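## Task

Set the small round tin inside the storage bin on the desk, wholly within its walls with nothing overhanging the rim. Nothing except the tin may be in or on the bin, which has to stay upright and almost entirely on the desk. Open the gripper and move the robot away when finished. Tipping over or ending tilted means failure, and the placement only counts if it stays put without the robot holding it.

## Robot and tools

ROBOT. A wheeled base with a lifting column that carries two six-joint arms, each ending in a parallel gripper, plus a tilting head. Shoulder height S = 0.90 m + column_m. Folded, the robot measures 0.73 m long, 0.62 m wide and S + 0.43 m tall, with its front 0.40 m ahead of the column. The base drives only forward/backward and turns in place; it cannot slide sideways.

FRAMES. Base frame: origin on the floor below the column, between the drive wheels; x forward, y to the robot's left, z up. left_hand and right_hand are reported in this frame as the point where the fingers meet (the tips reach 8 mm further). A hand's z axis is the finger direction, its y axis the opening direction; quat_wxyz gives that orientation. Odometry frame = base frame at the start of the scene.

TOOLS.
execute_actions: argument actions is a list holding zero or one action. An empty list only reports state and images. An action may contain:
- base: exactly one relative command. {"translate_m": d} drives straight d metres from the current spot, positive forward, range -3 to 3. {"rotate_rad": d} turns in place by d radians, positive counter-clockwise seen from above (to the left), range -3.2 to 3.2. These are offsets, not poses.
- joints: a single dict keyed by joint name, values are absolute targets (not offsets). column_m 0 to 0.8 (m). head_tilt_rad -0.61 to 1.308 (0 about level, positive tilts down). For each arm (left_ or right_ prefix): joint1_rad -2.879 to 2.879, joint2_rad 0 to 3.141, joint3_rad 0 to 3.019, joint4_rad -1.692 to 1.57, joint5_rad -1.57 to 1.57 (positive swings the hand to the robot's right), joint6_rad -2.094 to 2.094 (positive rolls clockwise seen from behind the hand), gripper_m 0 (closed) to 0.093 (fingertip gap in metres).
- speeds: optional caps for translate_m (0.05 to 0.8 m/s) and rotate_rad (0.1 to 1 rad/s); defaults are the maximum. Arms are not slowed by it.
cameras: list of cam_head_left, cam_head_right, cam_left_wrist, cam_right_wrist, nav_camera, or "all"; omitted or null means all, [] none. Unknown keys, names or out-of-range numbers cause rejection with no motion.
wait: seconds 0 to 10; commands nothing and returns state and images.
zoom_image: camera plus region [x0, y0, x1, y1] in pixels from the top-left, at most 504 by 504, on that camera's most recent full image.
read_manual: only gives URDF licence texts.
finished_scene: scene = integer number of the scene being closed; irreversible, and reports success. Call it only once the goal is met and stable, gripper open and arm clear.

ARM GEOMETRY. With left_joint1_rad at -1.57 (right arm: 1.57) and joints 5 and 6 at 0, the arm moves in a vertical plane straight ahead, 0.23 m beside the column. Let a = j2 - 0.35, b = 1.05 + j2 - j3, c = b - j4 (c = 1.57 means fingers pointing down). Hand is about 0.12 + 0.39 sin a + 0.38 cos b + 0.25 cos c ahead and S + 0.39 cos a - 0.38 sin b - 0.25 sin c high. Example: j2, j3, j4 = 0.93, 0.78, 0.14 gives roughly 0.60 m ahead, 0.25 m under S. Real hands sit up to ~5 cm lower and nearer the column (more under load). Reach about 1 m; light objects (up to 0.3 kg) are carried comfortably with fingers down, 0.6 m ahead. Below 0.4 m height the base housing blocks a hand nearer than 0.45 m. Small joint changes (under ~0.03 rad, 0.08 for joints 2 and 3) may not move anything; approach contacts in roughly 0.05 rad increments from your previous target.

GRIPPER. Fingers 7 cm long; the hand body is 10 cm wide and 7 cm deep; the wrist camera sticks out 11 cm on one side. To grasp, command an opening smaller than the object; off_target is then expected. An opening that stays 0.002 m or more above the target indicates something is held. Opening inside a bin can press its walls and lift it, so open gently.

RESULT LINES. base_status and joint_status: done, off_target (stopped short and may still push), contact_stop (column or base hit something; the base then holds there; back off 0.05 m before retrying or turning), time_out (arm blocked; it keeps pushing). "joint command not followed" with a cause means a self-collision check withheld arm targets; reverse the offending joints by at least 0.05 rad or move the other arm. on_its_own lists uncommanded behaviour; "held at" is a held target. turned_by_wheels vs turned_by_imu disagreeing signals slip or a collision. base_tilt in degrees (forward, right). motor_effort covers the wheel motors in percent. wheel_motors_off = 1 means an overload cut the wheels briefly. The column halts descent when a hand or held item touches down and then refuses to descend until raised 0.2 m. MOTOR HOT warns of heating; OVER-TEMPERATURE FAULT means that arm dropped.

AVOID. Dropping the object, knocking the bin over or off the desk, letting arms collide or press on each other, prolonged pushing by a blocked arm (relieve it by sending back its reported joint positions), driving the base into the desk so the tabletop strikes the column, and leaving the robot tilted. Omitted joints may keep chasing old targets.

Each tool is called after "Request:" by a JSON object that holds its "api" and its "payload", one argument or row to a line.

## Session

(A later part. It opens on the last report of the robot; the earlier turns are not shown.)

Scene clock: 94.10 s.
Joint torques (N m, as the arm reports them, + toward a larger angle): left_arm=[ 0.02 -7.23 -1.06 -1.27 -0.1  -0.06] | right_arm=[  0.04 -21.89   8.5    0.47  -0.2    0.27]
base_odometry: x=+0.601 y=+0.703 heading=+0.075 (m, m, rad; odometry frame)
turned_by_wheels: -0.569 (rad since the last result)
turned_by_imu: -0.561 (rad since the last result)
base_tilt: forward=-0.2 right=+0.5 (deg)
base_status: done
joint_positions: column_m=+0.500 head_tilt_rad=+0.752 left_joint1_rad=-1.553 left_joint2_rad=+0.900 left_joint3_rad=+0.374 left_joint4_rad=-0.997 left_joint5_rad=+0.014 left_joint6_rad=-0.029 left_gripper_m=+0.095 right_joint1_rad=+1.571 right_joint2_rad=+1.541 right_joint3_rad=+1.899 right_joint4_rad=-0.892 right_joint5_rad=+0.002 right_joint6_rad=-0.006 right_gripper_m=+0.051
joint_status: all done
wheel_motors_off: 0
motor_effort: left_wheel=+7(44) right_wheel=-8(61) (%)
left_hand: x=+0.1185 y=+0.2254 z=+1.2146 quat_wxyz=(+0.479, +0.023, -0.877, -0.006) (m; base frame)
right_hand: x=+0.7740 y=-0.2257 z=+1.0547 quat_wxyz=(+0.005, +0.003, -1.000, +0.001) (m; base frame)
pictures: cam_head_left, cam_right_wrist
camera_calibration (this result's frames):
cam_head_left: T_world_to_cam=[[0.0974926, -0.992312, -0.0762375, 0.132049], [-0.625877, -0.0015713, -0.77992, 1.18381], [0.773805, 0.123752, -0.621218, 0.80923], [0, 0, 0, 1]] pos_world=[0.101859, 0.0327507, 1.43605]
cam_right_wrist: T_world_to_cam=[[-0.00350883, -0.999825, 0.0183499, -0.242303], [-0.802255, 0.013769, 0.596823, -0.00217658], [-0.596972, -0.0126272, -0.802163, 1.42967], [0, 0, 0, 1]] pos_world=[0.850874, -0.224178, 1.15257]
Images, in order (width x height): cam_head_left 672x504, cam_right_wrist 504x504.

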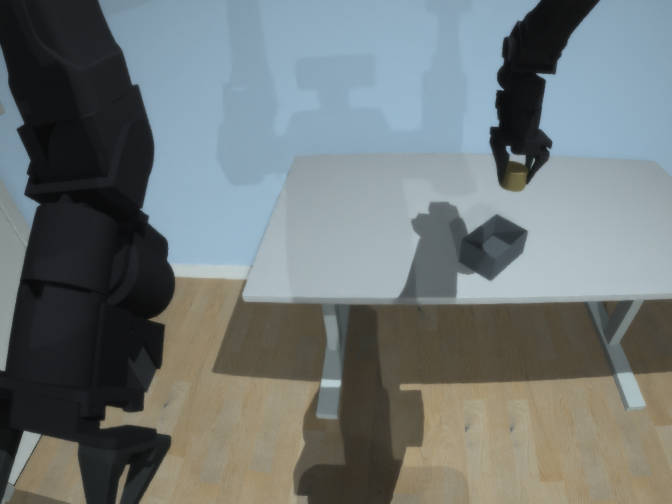

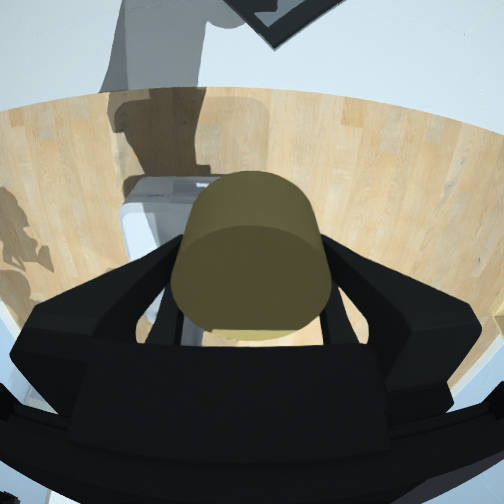

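Request:
{"api": "execute_actions", "payload": {
  "actions": [
    {"base":{"rotate_rad":-0.028}}
  ],
  "cameras": []
}}

Request:
{"api": "execute_actions", "payload": {
  "actions": [
    {"base":{"translate_m":0.17},"joints":{"column_m":0.4},"speeds":{"translate_m":0.3}}
  ],
  "cameras": ["cam_head_left","cam_right_wrist"]
}}

Scene clock: 100.37 s.
Joint torques (N m, as the arm reports them, + toward a larger angle): left_arm=[ 0.08 -6.85 -1.09 -1.43 -0.05 -0.05] | right_arm=[  0.26 -22.22   8.52   0.46  -0.2    0.26]
base_odometry: x=+0.601 y=+0.703 heading=+0.048 (m, m, rad; odometry frame)
turned_by_wheels: -0.027 (rad since the last result)
turned_by_imu: -0.027 (rad since the last result)
base_tilt: forward=-0.2 right=+0.5 (deg)
base_status: done
joint_positions: column_m=+0.500 head_tilt_rad=+0.752 left_joint1_rad=-1.553 left_joint2_rad=+0.900 left_joint3_rad=+0.374 left_joint4_rad=-0.997 left_joint5_rad=+0.014 left_joint6_rad=-0.029 left_gripper_m=+0.095 right_joint1_rad=+1.569 right_joint2_rad=+1.541 right_joint3_rad=+1.899 right_joint4_rad=-0.892 right_joint5_rad=+0.002 right_joint6_rad=-0.006 right_gripper_m=+0.051
joint_status: not commanded
wheel_motors_off: 0
motor_effort: left_wheel=+7(35) right_wheel=-7(35) (%)
left_hand: x=+0.1185 y=+0.2254 z=+1.2146 quat_wxyz=(+0.479, +0.023, -0.877, -0.006) (m; base frame)
right_hand: x=+0.7740 y=-0.2269 z=+1.0547 quat_wxyz=(+0.005, +0.003, -1.000, +0.002) (m; base frame)
pictures: none
No camera images: the call's "cameras" was empty. Leave "cameras" out to get every camera's image.

Scene clock: 102.23 s.
Joint torques (N m, as the arm reports them, + toward a larger angle): left_arm=[-0.34 -7.16 -1.03 -1.3  -0.09 -0.05] | right_arm=[  0.2  -22.28   8.53   0.46  -0.19   0.26]
base_odometry: x=+0.771 y=+0.711 heading=+0.047 (m, m, rad; odometry frame)
turned_by_wheels: -0.001 (rad since the last result)
turned_by_imu: -0.002 (rad since the last result)
base_tilt: forward=-0.2 right=+0.6 (deg)
base_status: done
joint_positions: column_m=+0.400 head_tilt_rad=+0.753 left_joint1_rad=-1.553 left_joint2_rad=+0.900 left_joint3_rad=+0.374 left_joint4_rad=-0.997 left_joint5_rad=+0.014 left_joint6_rad=-0.029 left_gripper_m=+0.095 right_joint1_rad=+1.569 right_joint2_rad=+1.542 right_joint3_rad=+1.899 right_joint4_rad=-0.892 right_joint5_rad=+0.002 right_joint6_rad=-0.006 right_gripper_m=+0.051
joint_status: all done
wheel_motors_off: 0
motor_effort: left_wheel=+1(64) right_wheel=+1(54) (%)
left_hand: x=+0.1190 y=+0.2254 z=+1.1146 quat_wxyz=(+0.479, +0.023, -0.878, -0.006) (m; base frame)
right_hand: x=+0.7736 y=-0.2269 z=+0.9541 quat_wxyz=(+0.006, +0.003, -1.000, +0.002) (m; base frame)
pictures: cam_head_left, cam_right_wrist
camera_calibration (this result's frames):
cam_head_left: T_world_to_cam=[[0.097445, -0.992312, -0.0762984, 0.124523], [-0.626364, -0.0015713, -0.779529, 1.10541], [0.773416, 0.123752, -0.621702, 0.747882], [0, 0, 0, 1]] pos_world=[0.101828, 0.0327507, 1.33616]
cam_right_wrist: T_world_to_cam=[[-0.0044412, -0.99979, 0.0200055, -0.242545], [-0.801557, 0.0155208, 0.597717, 0.0565702], [-0.597902, -0.013381, -0.801458, 1.34858], [0, 0, 0, 1]] pos_world=[0.850588, -0.225326, 1.05187]
Images, in order (width x height): cam_head_left 672x504, cam_right_wrist 504x504.

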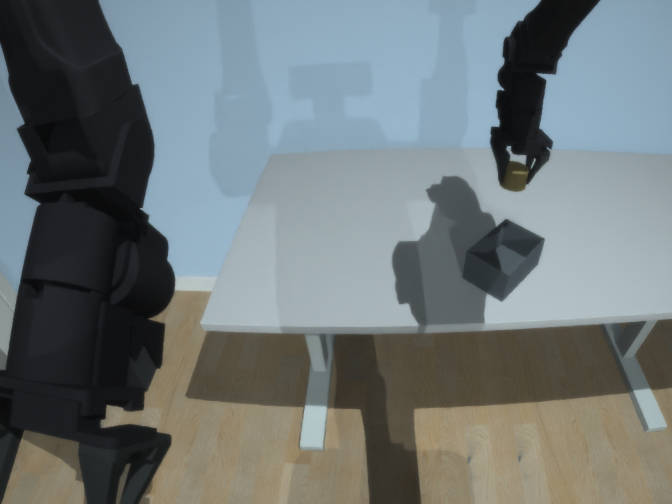

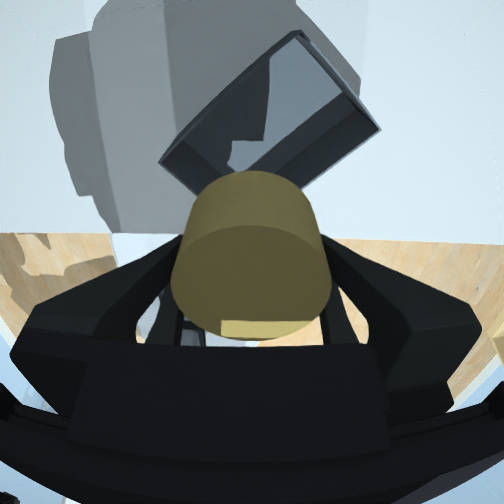

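Request:
{"api": "execute_actions", "payload": {
  "actions": [
    {"base":{"translate_m":0.018},"joints":{"right_joint6_rad":-0.75,"column_m":0.32}}
  ],
  "cameras": ["cam_head_left","cam_right_wrist"]
}}

Scene clock: 114.43 s.
Joint torques (N m, as the arm reports them, + toward a larger angle): left_arm=[-0.04 -6.97 -1.2  -1.25 -0.09 -0.03] | right_arm=[  0.2  -22.11   8.53   0.43  -0.26   0.09]
base_odometry: x=+0.789 y=+0.712 heading=+0.046 (m, m, rad; odometry frame)
turned_by_wheels: -0.001 (rad since the last result)
turned_by_imu: -0.001 (rad since the last result)
base_tilt: forward=-0.1 right=+0.5 (deg)
base_status: done
joint_positions: column_m=+0.320 head_tilt_rad=+0.753 left_joint1_rad=-1.553 left_joint2_rad=+0.899 left_joint3_rad=+0.376 left_joint4_rad=-0.997 left_joint5_rad=+0.014 left_joint6_rad=-0.029 left_gripper_m=+0.095 right_joint1_rad=+1.569 right_joint2_rad=+1.543 right_joint3_rad=+1.900 right_joint4_rad=-0.892 right_joint5_rad=+0.002 right_joint6_rad=-0.737 right_gripper_m=+0.051
joint_status: all done
wheel_motors_off: 0
motor_effort: left_wheel=-1(39) right_wheel=+1(40) (%)
left_hand: x=+0.1196 y=+0.2254 z=+1.0344 quat_wxyz=(+0.478, +0.023, -0.878, -0.006) (m; base frame)
right_hand: x=+0.7737 y=-0.2269 z=+0.8737 quat_wxyz=(+0.006, +0.360, -0.933, -0.001) (m; base frame)
pictures: cam_head_left, cam_right_wrist
camera_calibration (this result's frames):
cam_head_left: T_world_to_cam=[[0.0974346, -0.992312, -0.0763116, 0.118438], [-0.62647, -0.0015713, -0.779444, 1.04295], [0.773332, 0.123752, -0.621806, 0.698296], [0, 0, 0, 1]] pos_world=[0.101821, 0.0327507, 1.25616]
cam_right_wrist: T_world_to_cam=[[0.663568, -0.748025, 0.0116566, -0.693385], [-0.604772, -0.527187, 0.59693, -0.170017], [-0.440374, -0.403153, -0.802209, 1.07457], [0, 0, 0, 1]] pos_world=[0.830497, -0.175085, 0.971597]
Images, in order (width x height): cam_head_left 672x504, cam_right_wrist 504x504.

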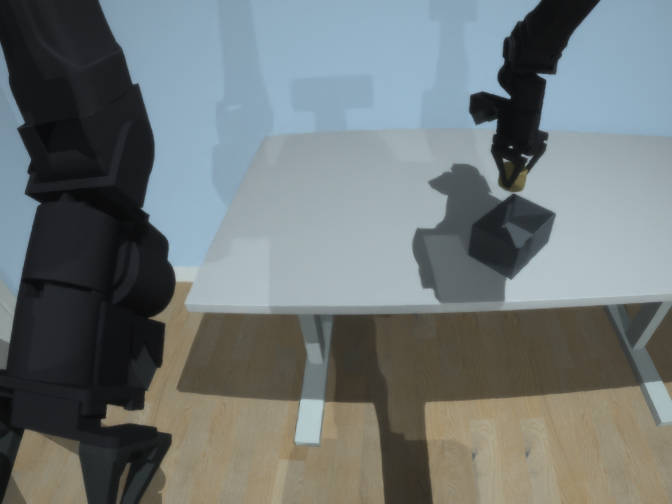

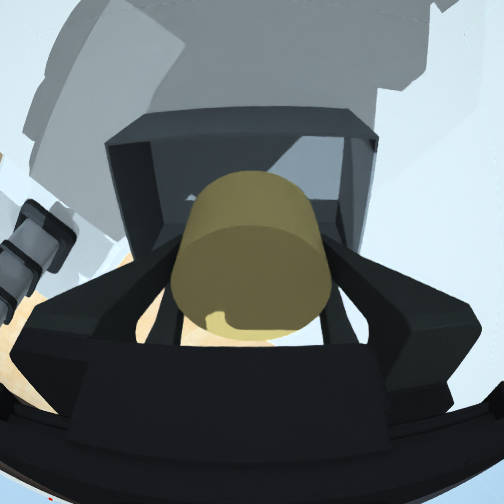

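Request:
{"api": "execute_actions", "payload": {
  "actions": [
    {"base":{"translate_m":-0.01},"joints":{"column_m":0.26}}
  ],
  "cameras": ["cam_head_left","cam_right_wrist"]
}}

Scene clock: 120.47 s.
Joint torques (N m, as the arm reports them, + toward a larger angle): left_arm=[-0.1  -7.14 -1.04 -1.29 -0.07 -0.05] | right_arm=[  0.27 -21.99   8.49   0.4   -0.26   0.1 ]
base_odometry: x=+0.779 y=+0.711 heading=+0.047 (m, m, rad; odometry frame)
turned_by_wheels: +0.000 (rad since the last result)
turned_by_imu: +0.000 (rad since the last result)
base_tilt: forward=-0.1 right=+0.6 (deg)
base_status: done
joint_positions: column_m=+0.260 head_tilt_rad=+0.753 left_joint1_rad=-1.553 left_joint2_rad=+0.899 left_joint3_rad=+0.375 left_joint4_rad=-0.997 left_joint5_rad=+0.014 left_joint6_rad=-0.029 left_gripper_m=+0.095 right_joint1_rad=+1.569 right_joint2_rad=+1.543 right_joint3_rad=+1.900 right_joint4_rad=-0.892 right_joint5_rad=+0.002 right_joint6_rad=-0.737 right_gripper_m=+0.051
joint_status: all done
wheel_motors_off: 0
motor_effort: left_wheel=+0(34) right_wheel=+0(32) (%)
left_hand: x=+0.1192 y=+0.2254 z=+0.9745 quat_wxyz=(+0.478, +0.023, -0.878, -0.006) (m; base frame)
right_hand: x=+0.7737 y=-0.2269 z=+0.8137 quat_wxyz=(+0.006, +0.360, -0.933, -0.001) (m; base frame)
pictures: cam_head_left, cam_right_wrist
camera_calibration (this result's frames):
cam_head_left: T_world_to_cam=[[0.0974236, -0.992312, -0.0763256, 0.113878], [-0.626582, -0.0015713, -0.779354, 0.996082], [0.773242, 0.123752, -0.621918, 0.661136], [0, 0, 0, 1]] pos_world=[0.101814, 0.0327507, 1.19616]
cam_right_wrist: T_world_to_cam=[[0.663853, -0.747772, 0.0116526, -0.692846], [-0.60457, -0.52742, 0.596929, -0.134414], [-0.440221, -0.403318, -0.80221, 1.02629], [0, 0, 0, 1]] pos_world=[0.830478, -0.175064, 0.911605]
Images, in order (width x height): cam_head_left 672x504, cam_right_wrist 504x504.

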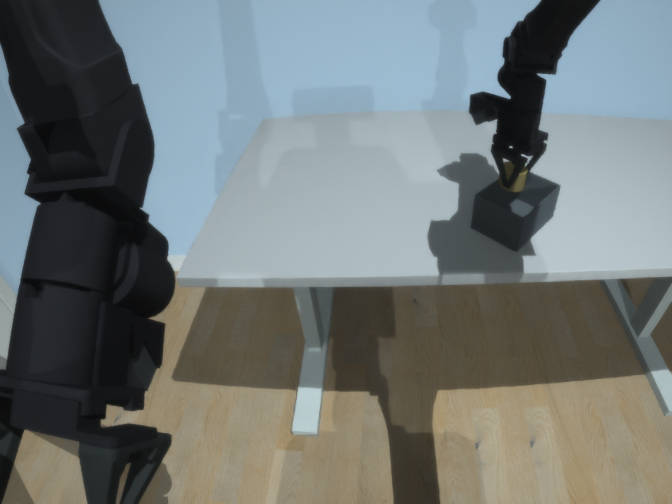

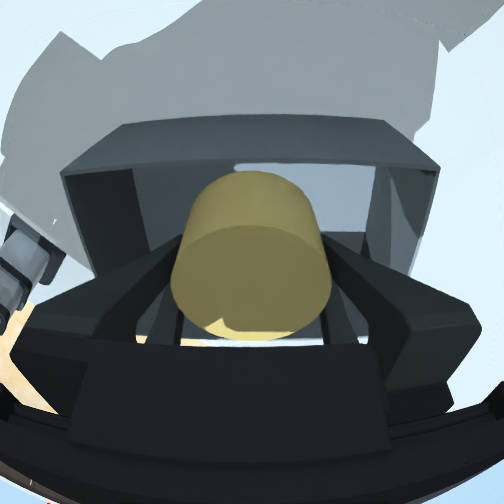

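Request:
{"api": "execute_actions", "payload": {
  "actions": [
    {"joints":{"column_m":0.212}}
  ],
  "cameras": ["cam_head_left","cam_right_wrist"]
}}

Scene clock: 124.17 s.
Joint torques (N m, as the arm reports them, + toward a larger angle): left_arm=[-0.45 -7.42 -1.12 -1.29 -0.05 -0.06] | right_arm=[  0.19 -22.35   8.51   0.41  -0.26   0.1 ]
base_odometry: x=+0.779 y=+0.711 heading=+0.047 (m, m, rad; odometry frame)
turned_by_wheels: +0.000 (rad since the last result)
turned_by_imu: +0.000 (rad since the last result)
base_tilt: forward=-0.2 right=+0.6 (deg)
base_status: not commanded
joint_positions: column_m=+0.212 head_tilt_rad=+0.753 left_joint1_rad=-1.553 left_joint2_rad=+0.899 left_joint3_rad=+0.375 left_joint4_rad=-0.997 left_joint5_rad=+0.014 left_joint6_rad=-0.029 left_gripper_m=+0.095 right_joint1_rad=+1.569 right_joint2_rad=+1.543 right_joint3_rad=+1.900 right_joint4_rad=-0.892 right_joint5_rad=+0.002 right_joint6_rad=-0.737 right_gripper_m=+0.051
joint_status: all done
wheel_motors_off: 0
motor_effort: left_wheel=+0(1) right_wheel=+0(0) (%)
left_hand: x=+0.1192 y=+0.2254 z=+0.9265 quat_wxyz=(+0.478, +0.023, -0.878, -0.006) (m; base frame)
right_hand: x=+0.7736 y=-0.2269 z=+0.7655 quat_wxyz=(+0.006, +0.360, -0.933, -0.001) (m; base frame)
pictures: cam_head_left, cam_right_wrist
camera_calibration (this result's frames):
cam_head_left: T_world_to_cam=[[0.0974237, -0.992312, -0.0763256, 0.110212], [-0.626582, -0.0015713, -0.779354, 0.958656], [0.773242, 0.123752, -0.621918, 0.63127], [0, 0, 0, 1]] pos_world=[0.101814, 0.0327507, 1.14814]
cam_right_wrist: T_world_to_cam=[[0.663857, -0.747773, 0.0113991, -0.692004], [-0.604342, -0.52742, 0.597159, -0.106033], [-0.440527, -0.403317, -0.802042, 0.987613], [0, 0, 0, 1]] pos_world=[0.830382, -0.175064, 0.863314]
Images, in order (width x height): cam_head_left 672x504, cam_right_wrist 504x504.

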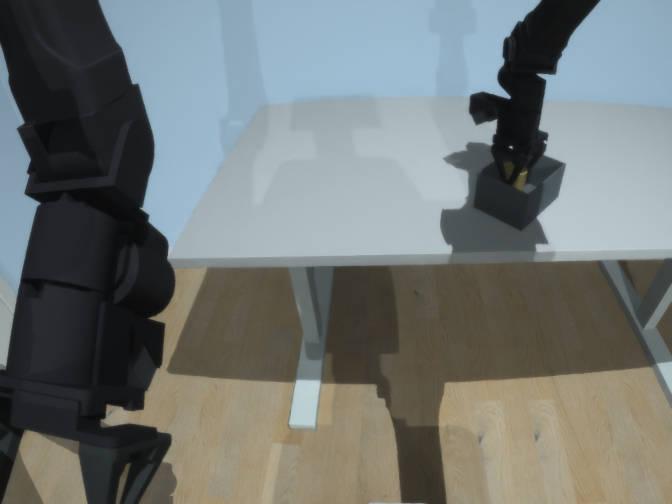

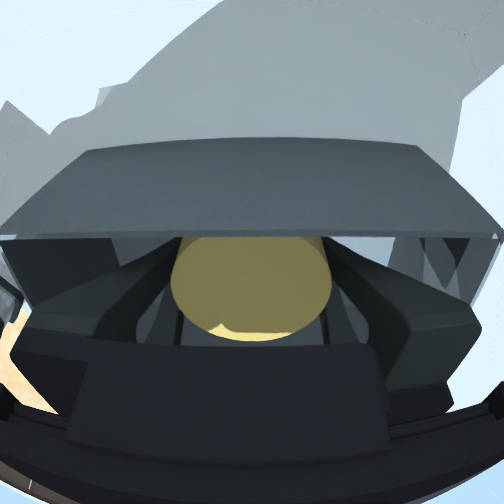

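Slightly lower, release.

Request:
{"api": "execute_actions", "payload": {
  "actions": [
    {"joints":{"column_m":0.198}}
  ],
  "cameras": []
}}

Request:
{"api": "execute_actions", "payload": {
  "actions": [
    {"joints":{"right_gripper_m":0.07}}
  ],
  "cameras": []
}}

Request:
{"api": "execute_actions", "payload": {
  "actions": [
    {"joints":{"column_m":0.36}}
  ],
  "cameras": []
}}

Request:
{"api": "execute_actions", "payload": {
  "actions": [
    {"base":{"translate_m":-0.5}}
  ],
  "cameras": ["cam_head_left","cam_head_right"]
}}

Scene clock: 130.10 s.
Joint torques (N m, as the arm reports them, + toward a larger angle): left_arm=[-0.12 -7.29 -1.12 -1.26 -0.08 -0.04] | right_arm=[  0.22 -22.27   8.46   0.44  -0.25   0.09]
base_odometry: x=+0.779 y=+0.711 heading=+0.047 (m, m, rad; odometry frame)
turned_by_wheels: +0.000 (rad since the last result)
turned_by_imu: +0.000 (rad since the last result)
base_tilt: forward=-0.2 right=+0.5 (deg)
base_status: not commanded
joint_positions: column_m=+0.198 head_tilt_rad=+0.753 left_joint1_rad=-1.553 left_joint2_rad=+0.899 left_joint3_rad=+0.375 left_joint4_rad=-0.997 left_joint5_rad=+0.014 left_joint6_rad=-0.029 left_gripper_m=+0.095 right_joint1_rad=+1.569 right_joint2_rad=+1.544 right_joint3_rad=+1.900 right_joint4_rad=-0.892 right_joint5_rad=+0.002 right_joint6_rad=-0.737 right_gripper_m=+0.051
joint_status: all done
wheel_motors_off: 0
motor_effort: left_wheel=+1(1) right_wheel=-1(1) (%)
left_hand: x=+0.1192 y=+0.2254 z=+0.9125 quat_wxyz=(+0.478, +0.023, -0.878, -0.006) (m; base frame)
right_hand: x=+0.7732 y=-0.2269 z=+0.7507 quat_wxyz=(+0.007, +0.360, -0.933, -0.001) (m; base frame)
pictures: none
No camera images: the call's "cameras" was empty. Leave "cameras" out to get every camera's image.

Scene clock: 130.70 s.
Joint torques (N m, as the arm reports them, + toward a larger angle): left_arm=[-0.29 -7.26 -1.12 -1.45 -0.07 -0.05] | right_arm=[  0.25 -22.38   8.46   0.42  -0.25   0.1 ]
base_odometry: x=+0.779 y=+0.711 heading=+0.047 (m, m, rad; odometry frame)
turned_by_wheels: +0.000 (rad since the last result)
turned_by_imu: +0.000 (rad since the last result)
base_tilt: forward=-0.1 right=+0.5 (deg)
base_status: not commanded
joint_positions: column_m=+0.198 head_tilt_rad=+0.753 left_joint1_rad=-1.553 left_joint2_rad=+0.899 left_joint3_rad=+0.375 left_joint4_rad=-0.997 left_joint5_rad=+0.014 left_joint6_rad=-0.029 left_gripper_m=+0.095 right_joint1_rad=+1.569 right_joint2_rad=+1.544 right_joint3_rad=+1.900 right_joint4_rad=-0.892 right_joint5_rad=+0.002 right_joint6_rad=-0.737 right_gripper_m=+0.070
joint_status: all done
wheel_motors_off: 0
motor_effort: left_wheel=+1(1) right_wheel=-1(1) (%)
left_hand: x=+0.1192 y=+0.2254 z=+0.9125 quat_wxyz=(+0.478, +0.023, -0.878, -0.006) (m; base frame)
right_hand: x=+0.7732 y=-0.2269 z=+0.7507 quat_wxyz=(+0.007, +0.360, -0.933, -0.001) (m; base frame)
pictures: none
No camera images: the call's "cameras" was empty. Leave "cameras" out to get every camera's image.

Scene clock: 133.40 s.
Joint torques (N m, as the arm reports them, + toward a larger angle): left_arm=[-0.28 -7.33 -1.09 -1.28 -0.09 -0.04] | right_arm=[  0.25 -22.4    8.48   0.37  -0.26   0.09]
base_odometry: x=+0.779 y=+0.711 heading=+0.047 (m, m, rad; odometry frame)
turned_by_wheels: +0.000 (rad since the last result)
turned_by_imu: +0.000 (rad since the last result)
base_tilt: forward=-0.2 right=+0.5 (deg)
base_status: not commanded
joint_positions: column_m=+0.360 head_tilt_rad=+0.753 left_joint1_rad=-1.553 left_joint2_rad=+0.899 left_joint3_rad=+0.375 left_joint4_rad=-0.997 left_joint5_rad=+0.014 left_joint6_rad=-0.029 left_gripper_m=+0.095 right_joint1_rad=+1.569 right_joint2_rad=+1.545 right_joint3_rad=+1.900 right_joint4_rad=-0.892 right_joint5_rad=+0.002 right_joint6_rad=-0.737 right_gripper_m=+0.070
joint_status: all done
wheel_motors_off: 0
motor_effort: left_wheel=+1(1) right_wheel=+0(1) (%)
left_hand: x=+0.1192 y=+0.2254 z=+1.0744 quat_wxyz=(+0.478, +0.023, -0.878, -0.006) (m; base frame)
right_hand: x=+0.7731 y=-0.2269 z=+0.9123 quat_wxyz=(+0.007, +0.360, -0.933, -0.001) (m; base frame)
pictures: none
No camera images: the call's "cameras" was empty. Leave "cameras" out to get every camera's image.

Scene clock: 136.03 s.
Joint torques (N m, as the arm reports them, + toward a larger angle): left_arm=[ 0.02 -7.16 -0.89 -1.27 -0.08 -0.05] | right_arm=[  0.26 -22.34   8.43   0.41  -0.26   0.09]
base_odometry: x=+0.279 y=+0.688 heading=+0.046 (m, m, rad; odometry frame)
turned_by_wheels: -0.001 (rad since the last result)
turned_by_imu: +0.000 (rad since the last result)
base_tilt: forward=-0.2 right=+0.5 (deg)
base_status: done
joint_positions: column_m=+0.360 head_tilt_rad=+0.753 left_joint1_rad=-1.553 left_joint2_rad=+0.898 left_joint3_rad=+0.372 left_joint4_rad=-0.997 left_joint5_rad=+0.014 left_joint6_rad=-0.029 left_gripper_m=+0.095 right_joint1_rad=+1.569 right_joint2_rad=+1.545 right_joint3_rad=+1.900 right_joint4_rad=-0.892 right_joint5_rad=+0.002 right_joint6_rad=-0.737 right_gripper_m=+0.070
joint_status: not commanded
wheel_motors_off: 0
motor_effort: left_wheel=-1(56) right_wheel=+1(74) (%)
left_hand: x=+0.1179 y=+0.2254 z=+1.0750 quat_wxyz=(+0.479, +0.023, -0.877, -0.006) (m; base frame)
right_hand: x=+0.7729 y=-0.2269 z=+0.9123 quat_wxyz=(+0.007, +0.360, -0.933, -0.001) (m; base frame)
pictures: cam_head_left, cam_head_right
camera_calibration (this result's frames):
cam_head_left: T_world_to_cam=[[0.0974006, -0.992312, -0.076355, 0.12154], [-0.626817, -0.0015713, -0.779165, 1.07366], [0.773055, 0.123752, -0.622151, 0.723557], [0, 0, 0, 1]] pos_world=[0.101799, 0.0327507, 1.296]
cam_head_right: T_world_to_cam=[[0.0914152, -0.99299, -0.0749276, 0.0482202], [-0.638139, -0.000651839, -0.769921, 1.06715], [0.764475, 0.118197, -0.633725, 0.737023], [0, 0, 0, 1]] pos_world=[0.113147, -0.0385358, 1.2923]
Images, in order (width x height): cam_head_left 672x504, cam_head_right 672x504.

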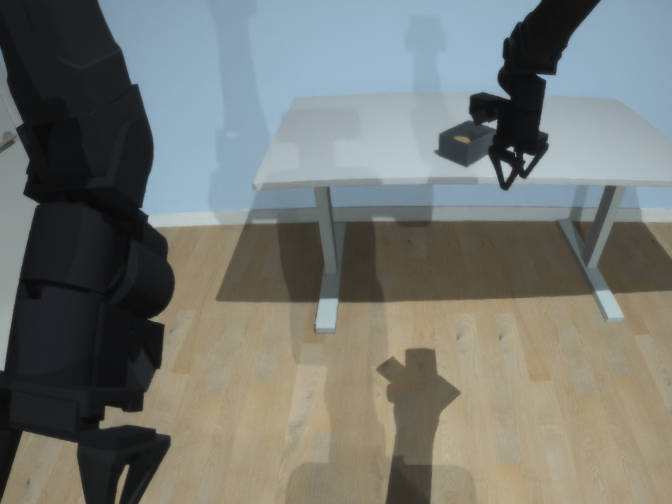

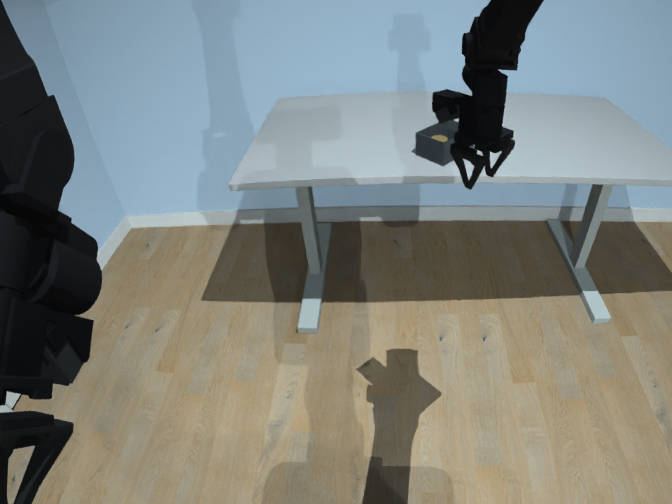

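Request:
{"api": "finished_scene", "payload": {
  "scene": 2
}}

The scene is finished: the task was done.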